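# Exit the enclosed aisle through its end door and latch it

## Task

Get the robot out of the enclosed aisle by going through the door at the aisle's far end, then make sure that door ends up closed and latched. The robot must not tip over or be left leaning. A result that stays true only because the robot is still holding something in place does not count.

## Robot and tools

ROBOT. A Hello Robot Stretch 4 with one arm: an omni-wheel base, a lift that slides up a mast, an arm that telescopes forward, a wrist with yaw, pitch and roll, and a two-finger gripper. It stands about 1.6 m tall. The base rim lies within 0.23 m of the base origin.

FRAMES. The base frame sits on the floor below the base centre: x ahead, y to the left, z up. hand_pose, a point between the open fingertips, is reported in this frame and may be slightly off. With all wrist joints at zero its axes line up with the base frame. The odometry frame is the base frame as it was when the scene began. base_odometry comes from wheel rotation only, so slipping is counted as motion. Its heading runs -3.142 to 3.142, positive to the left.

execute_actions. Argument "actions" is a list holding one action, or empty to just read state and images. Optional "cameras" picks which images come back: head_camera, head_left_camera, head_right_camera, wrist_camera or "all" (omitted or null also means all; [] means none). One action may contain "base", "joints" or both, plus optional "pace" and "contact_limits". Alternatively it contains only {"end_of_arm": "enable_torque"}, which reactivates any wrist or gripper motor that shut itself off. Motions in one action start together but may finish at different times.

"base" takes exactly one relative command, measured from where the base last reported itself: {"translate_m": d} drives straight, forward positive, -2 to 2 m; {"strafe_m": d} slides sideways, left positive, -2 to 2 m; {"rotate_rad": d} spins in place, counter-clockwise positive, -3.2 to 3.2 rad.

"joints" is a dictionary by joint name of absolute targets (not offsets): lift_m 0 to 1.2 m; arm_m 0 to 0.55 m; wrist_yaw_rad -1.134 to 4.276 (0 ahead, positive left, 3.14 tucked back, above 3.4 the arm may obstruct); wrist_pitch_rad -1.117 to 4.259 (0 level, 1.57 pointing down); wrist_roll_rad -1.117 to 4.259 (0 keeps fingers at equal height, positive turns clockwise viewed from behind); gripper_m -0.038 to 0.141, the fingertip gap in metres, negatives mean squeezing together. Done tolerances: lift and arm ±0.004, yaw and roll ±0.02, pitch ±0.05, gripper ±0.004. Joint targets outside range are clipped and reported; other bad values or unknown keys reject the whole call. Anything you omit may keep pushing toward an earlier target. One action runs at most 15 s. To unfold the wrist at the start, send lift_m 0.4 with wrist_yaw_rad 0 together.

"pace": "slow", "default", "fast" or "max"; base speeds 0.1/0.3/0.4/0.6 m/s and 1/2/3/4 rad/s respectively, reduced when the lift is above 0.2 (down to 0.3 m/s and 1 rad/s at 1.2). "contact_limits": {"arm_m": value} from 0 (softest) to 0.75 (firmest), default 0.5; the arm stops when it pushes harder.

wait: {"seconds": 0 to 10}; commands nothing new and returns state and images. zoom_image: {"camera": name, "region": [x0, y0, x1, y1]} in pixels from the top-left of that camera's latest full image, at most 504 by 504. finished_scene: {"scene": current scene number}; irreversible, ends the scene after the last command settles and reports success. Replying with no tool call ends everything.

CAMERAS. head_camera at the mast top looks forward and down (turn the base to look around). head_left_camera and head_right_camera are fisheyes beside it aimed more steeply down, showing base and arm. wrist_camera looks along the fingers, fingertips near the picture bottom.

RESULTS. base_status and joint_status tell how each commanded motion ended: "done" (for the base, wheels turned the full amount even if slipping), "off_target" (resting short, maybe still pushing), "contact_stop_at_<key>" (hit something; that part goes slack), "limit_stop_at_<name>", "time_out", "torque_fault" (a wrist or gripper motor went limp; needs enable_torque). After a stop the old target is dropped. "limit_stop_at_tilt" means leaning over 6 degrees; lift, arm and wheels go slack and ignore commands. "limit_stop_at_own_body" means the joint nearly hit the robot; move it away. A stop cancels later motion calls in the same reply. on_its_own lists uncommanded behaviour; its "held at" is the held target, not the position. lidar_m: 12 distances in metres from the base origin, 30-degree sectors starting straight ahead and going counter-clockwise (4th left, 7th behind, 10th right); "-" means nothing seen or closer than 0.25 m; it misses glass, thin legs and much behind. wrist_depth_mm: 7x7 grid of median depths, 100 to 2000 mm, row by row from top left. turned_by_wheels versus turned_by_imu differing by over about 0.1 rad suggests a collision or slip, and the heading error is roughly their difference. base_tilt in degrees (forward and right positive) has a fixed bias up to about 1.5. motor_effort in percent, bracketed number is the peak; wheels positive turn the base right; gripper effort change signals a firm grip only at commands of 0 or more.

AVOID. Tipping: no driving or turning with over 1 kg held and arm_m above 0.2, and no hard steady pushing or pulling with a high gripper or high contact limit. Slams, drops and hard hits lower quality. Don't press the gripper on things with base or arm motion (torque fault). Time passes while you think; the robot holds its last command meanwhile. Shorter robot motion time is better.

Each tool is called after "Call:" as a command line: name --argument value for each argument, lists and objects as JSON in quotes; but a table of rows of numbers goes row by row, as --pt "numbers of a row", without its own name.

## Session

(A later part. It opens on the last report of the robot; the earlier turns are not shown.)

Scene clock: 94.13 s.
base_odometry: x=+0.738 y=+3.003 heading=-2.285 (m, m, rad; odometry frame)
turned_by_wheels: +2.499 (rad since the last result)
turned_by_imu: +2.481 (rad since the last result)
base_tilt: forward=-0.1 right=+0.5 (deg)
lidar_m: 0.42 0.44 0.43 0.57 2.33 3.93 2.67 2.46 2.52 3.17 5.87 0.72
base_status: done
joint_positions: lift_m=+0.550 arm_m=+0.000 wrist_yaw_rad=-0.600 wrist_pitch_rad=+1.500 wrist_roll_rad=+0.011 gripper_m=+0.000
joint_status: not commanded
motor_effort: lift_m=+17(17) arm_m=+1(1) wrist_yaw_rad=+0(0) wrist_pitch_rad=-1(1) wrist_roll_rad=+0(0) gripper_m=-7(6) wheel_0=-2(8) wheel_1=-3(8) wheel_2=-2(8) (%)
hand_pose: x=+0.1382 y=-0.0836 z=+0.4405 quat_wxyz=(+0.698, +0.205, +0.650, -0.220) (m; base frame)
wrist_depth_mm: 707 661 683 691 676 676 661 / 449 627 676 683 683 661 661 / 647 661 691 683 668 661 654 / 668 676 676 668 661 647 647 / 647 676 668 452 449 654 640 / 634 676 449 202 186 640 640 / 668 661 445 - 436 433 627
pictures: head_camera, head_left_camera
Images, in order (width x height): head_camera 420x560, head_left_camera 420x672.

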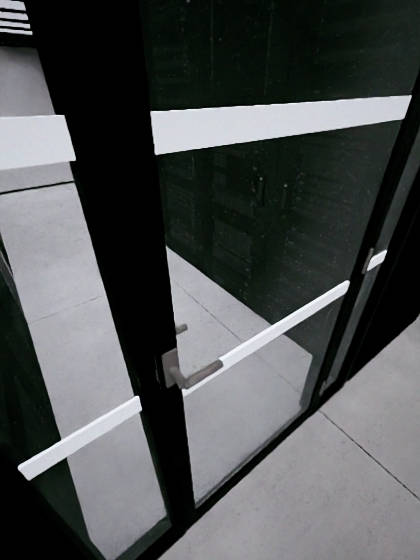

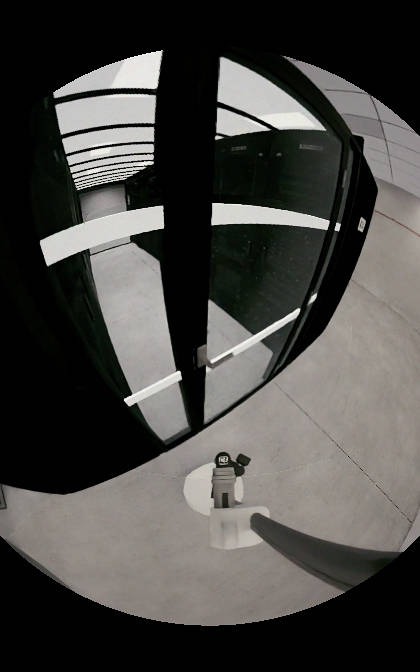

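Call:
execute_actions --actions '[{"joints":{"arm_m":0.27}}]' --cameras '["head_camera"]'

Call:
execute_actions --actions '[{"joints":{"arm_m":0.45},"pace":"slow","contact_limits":{"arm_m":0.35}}]' --cameras '["head_camera"]'

Scene clock: 100.80 s.
base_odometry: x=+0.738 y=+3.003 heading=-2.285 (m, m, rad; odometry frame)
turned_by_wheels: +0.000 (rad since the last result)
turned_by_imu: +0.000 (rad since the last result)
base_tilt: forward=+0.0 right=+0.5 (deg)
lidar_m: 0.42 0.45 0.42 0.56 2.30 3.94 2.68 2.48 2.53 3.16 5.86 0.73
base_status: not commanded
joint_positions: lift_m=+0.550 arm_m=+0.269 wrist_yaw_rad=-0.600 wrist_pitch_rad=+1.500 wrist_roll_rad=+0.011 gripper_m=+0.000
joint_status: all done
motor_effort: lift_m=+17(17) arm_m=+4(3) wrist_yaw_rad=-1(1) wrist_pitch_rad=+0(1) wrist_roll_rad=+1(1) gripper_m=-5(6) wheel_0=-2(2) wheel_1=-3(3) wheel_2=-2(2) (%)
hand_pose: x=+0.4076 y=-0.0837 z=+0.4406 quat_wxyz=(+0.698, +0.205, +0.650, -0.220) (m; base frame)
wrist_depth_mm: 707 699 691 683 683 676 661 / 691 691 683 676 668 676 661 / 699 691 676 668 668 661 654 / 691 683 668 668 668 647 654 / 277 415 654 661 661 647 640 / 257 394 621 203 186 640 640 / 286 615 654 - 597 580 634
pictures: head_camera
Images, in order (width x height): head_camera 420x560.

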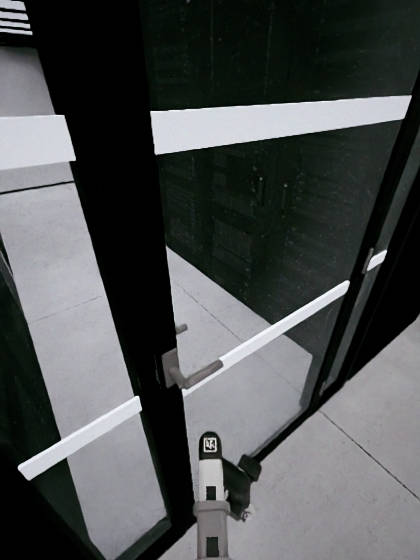

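Scene clock: 102.80 s.
base_odometry: x=+0.738 y=+3.003 heading=-2.285 (m, m, rad; odometry frame)
turned_by_wheels: +0.000 (rad since the last result)
turned_by_imu: +0.000 (rad since the last result)
base_tilt: forward=-0.1 right=+0.6 (deg)
lidar_m: 0.43 0.45 0.43 0.57 2.31 3.96 2.66 2.46 2.51 3.12 5.87 0.70
base_status: not commanded
joint_positions: lift_m=+0.550 arm_m=+0.364 wrist_yaw_rad=-0.600 wrist_pitch_rad=+1.500 wrist_roll_rad=+0.011 gripper_m=+0.000
joint_status: arm_m contact_stop (moved +0.095 of +0.181)
on_its_own: arm_m is slack since a contact_stop (your +0.450 is given up)
motor_effort: lift_m=+17(18) arm_m=+0(19) wrist_yaw_rad=+0(11) wrist_pitch_rad=-2(2) wrist_roll_rad=+0(1) gripper_m=-6(6) wheel_0=-3(3) wheel_1=+0(3) wheel_2=-7(16) (%)
contact_limits: arm_m 0.35
hand_pose: x=+0.5025 y=-0.0836 z=+0.4406 quat_wxyz=(+0.698, +0.205, +0.650, -0.220) (m; base frame)
wrist_depth_mm: 707 699 691 683 683 676 668 / 699 691 691 676 676 668 661 / 691 683 676 668 668 654 661 / 683 683 676 668 654 654 647 / 676 676 676 661 647 647 640 / 676 668 442 202 186 634 634 / 661 270 609 - 640 627 634
pictures: head_camera
Images, in order (width x height): head_camera 420x560.

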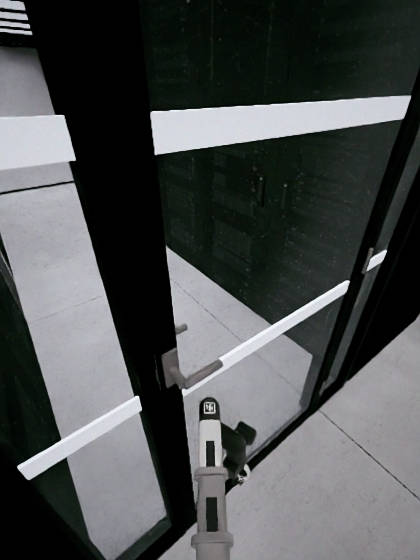

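Door didn't move; it's seated.

Call:
execute_actions --actions '[{"joints":{"arm_m":0.31},"pace":"fast"}]' --cameras '["head_camera"]'

Call:
finished_scene --scene 2

Scene clock: 105.37 s.
base_odometry: x=+0.738 y=+3.003 heading=-2.284 (m, m, rad; odometry frame)
turned_by_wheels: +0.001 (rad since the last result)
turned_by_imu: +0.001 (rad since the last result)
base_tilt: forward=-0.1 right=+0.6 (deg)
lidar_m: 0.43 0.43 0.42 0.57 2.31 3.94 2.69 2.46 2.53 3.16 5.86 0.72
base_status: not commanded
joint_positions: lift_m=+0.550 arm_m=+0.311 wrist_yaw_rad=-0.600 wrist_pitch_rad=+1.500 wrist_roll_rad=+0.011 gripper_m=+0.000
joint_status: all done
motor_effort: lift_m=+17(17) arm_m=-4(6) wrist_yaw_rad=+0(1) wrist_pitch_rad=-2(1) wrist_roll_rad=+0(0) gripper_m=-7(7) wheel_0=-2(4) wheel_1=+0(0) wheel_2=-2(7) (%)
hand_pose: x=+0.4490 y=-0.0836 z=+0.4406 quat_wxyz=(+0.698, +0.205, +0.650, -0.220) (m; base frame)
wrist_depth_mm: 707 699 691 691 683 668 661 / 699 691 691 676 683 661 654 / 699 691 683 668 668 668 654 / 683 676 668 668 654 654 647 / 683 676 661 661 654 640 647 / 248 325 469 202 186 634 634 / 220 317 654 - 640 627 634
pictures: head_camera
Images, in order (width x height): head_camera 420x560.

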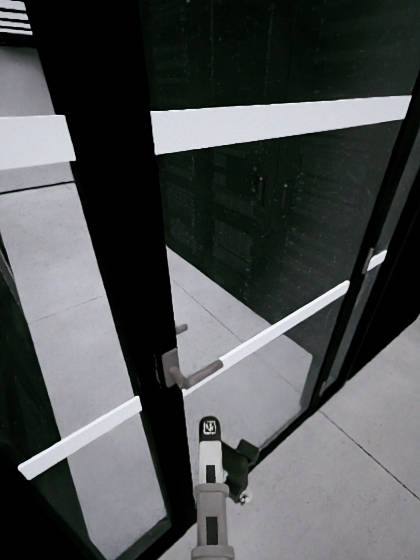

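The scene is finished: the task was done.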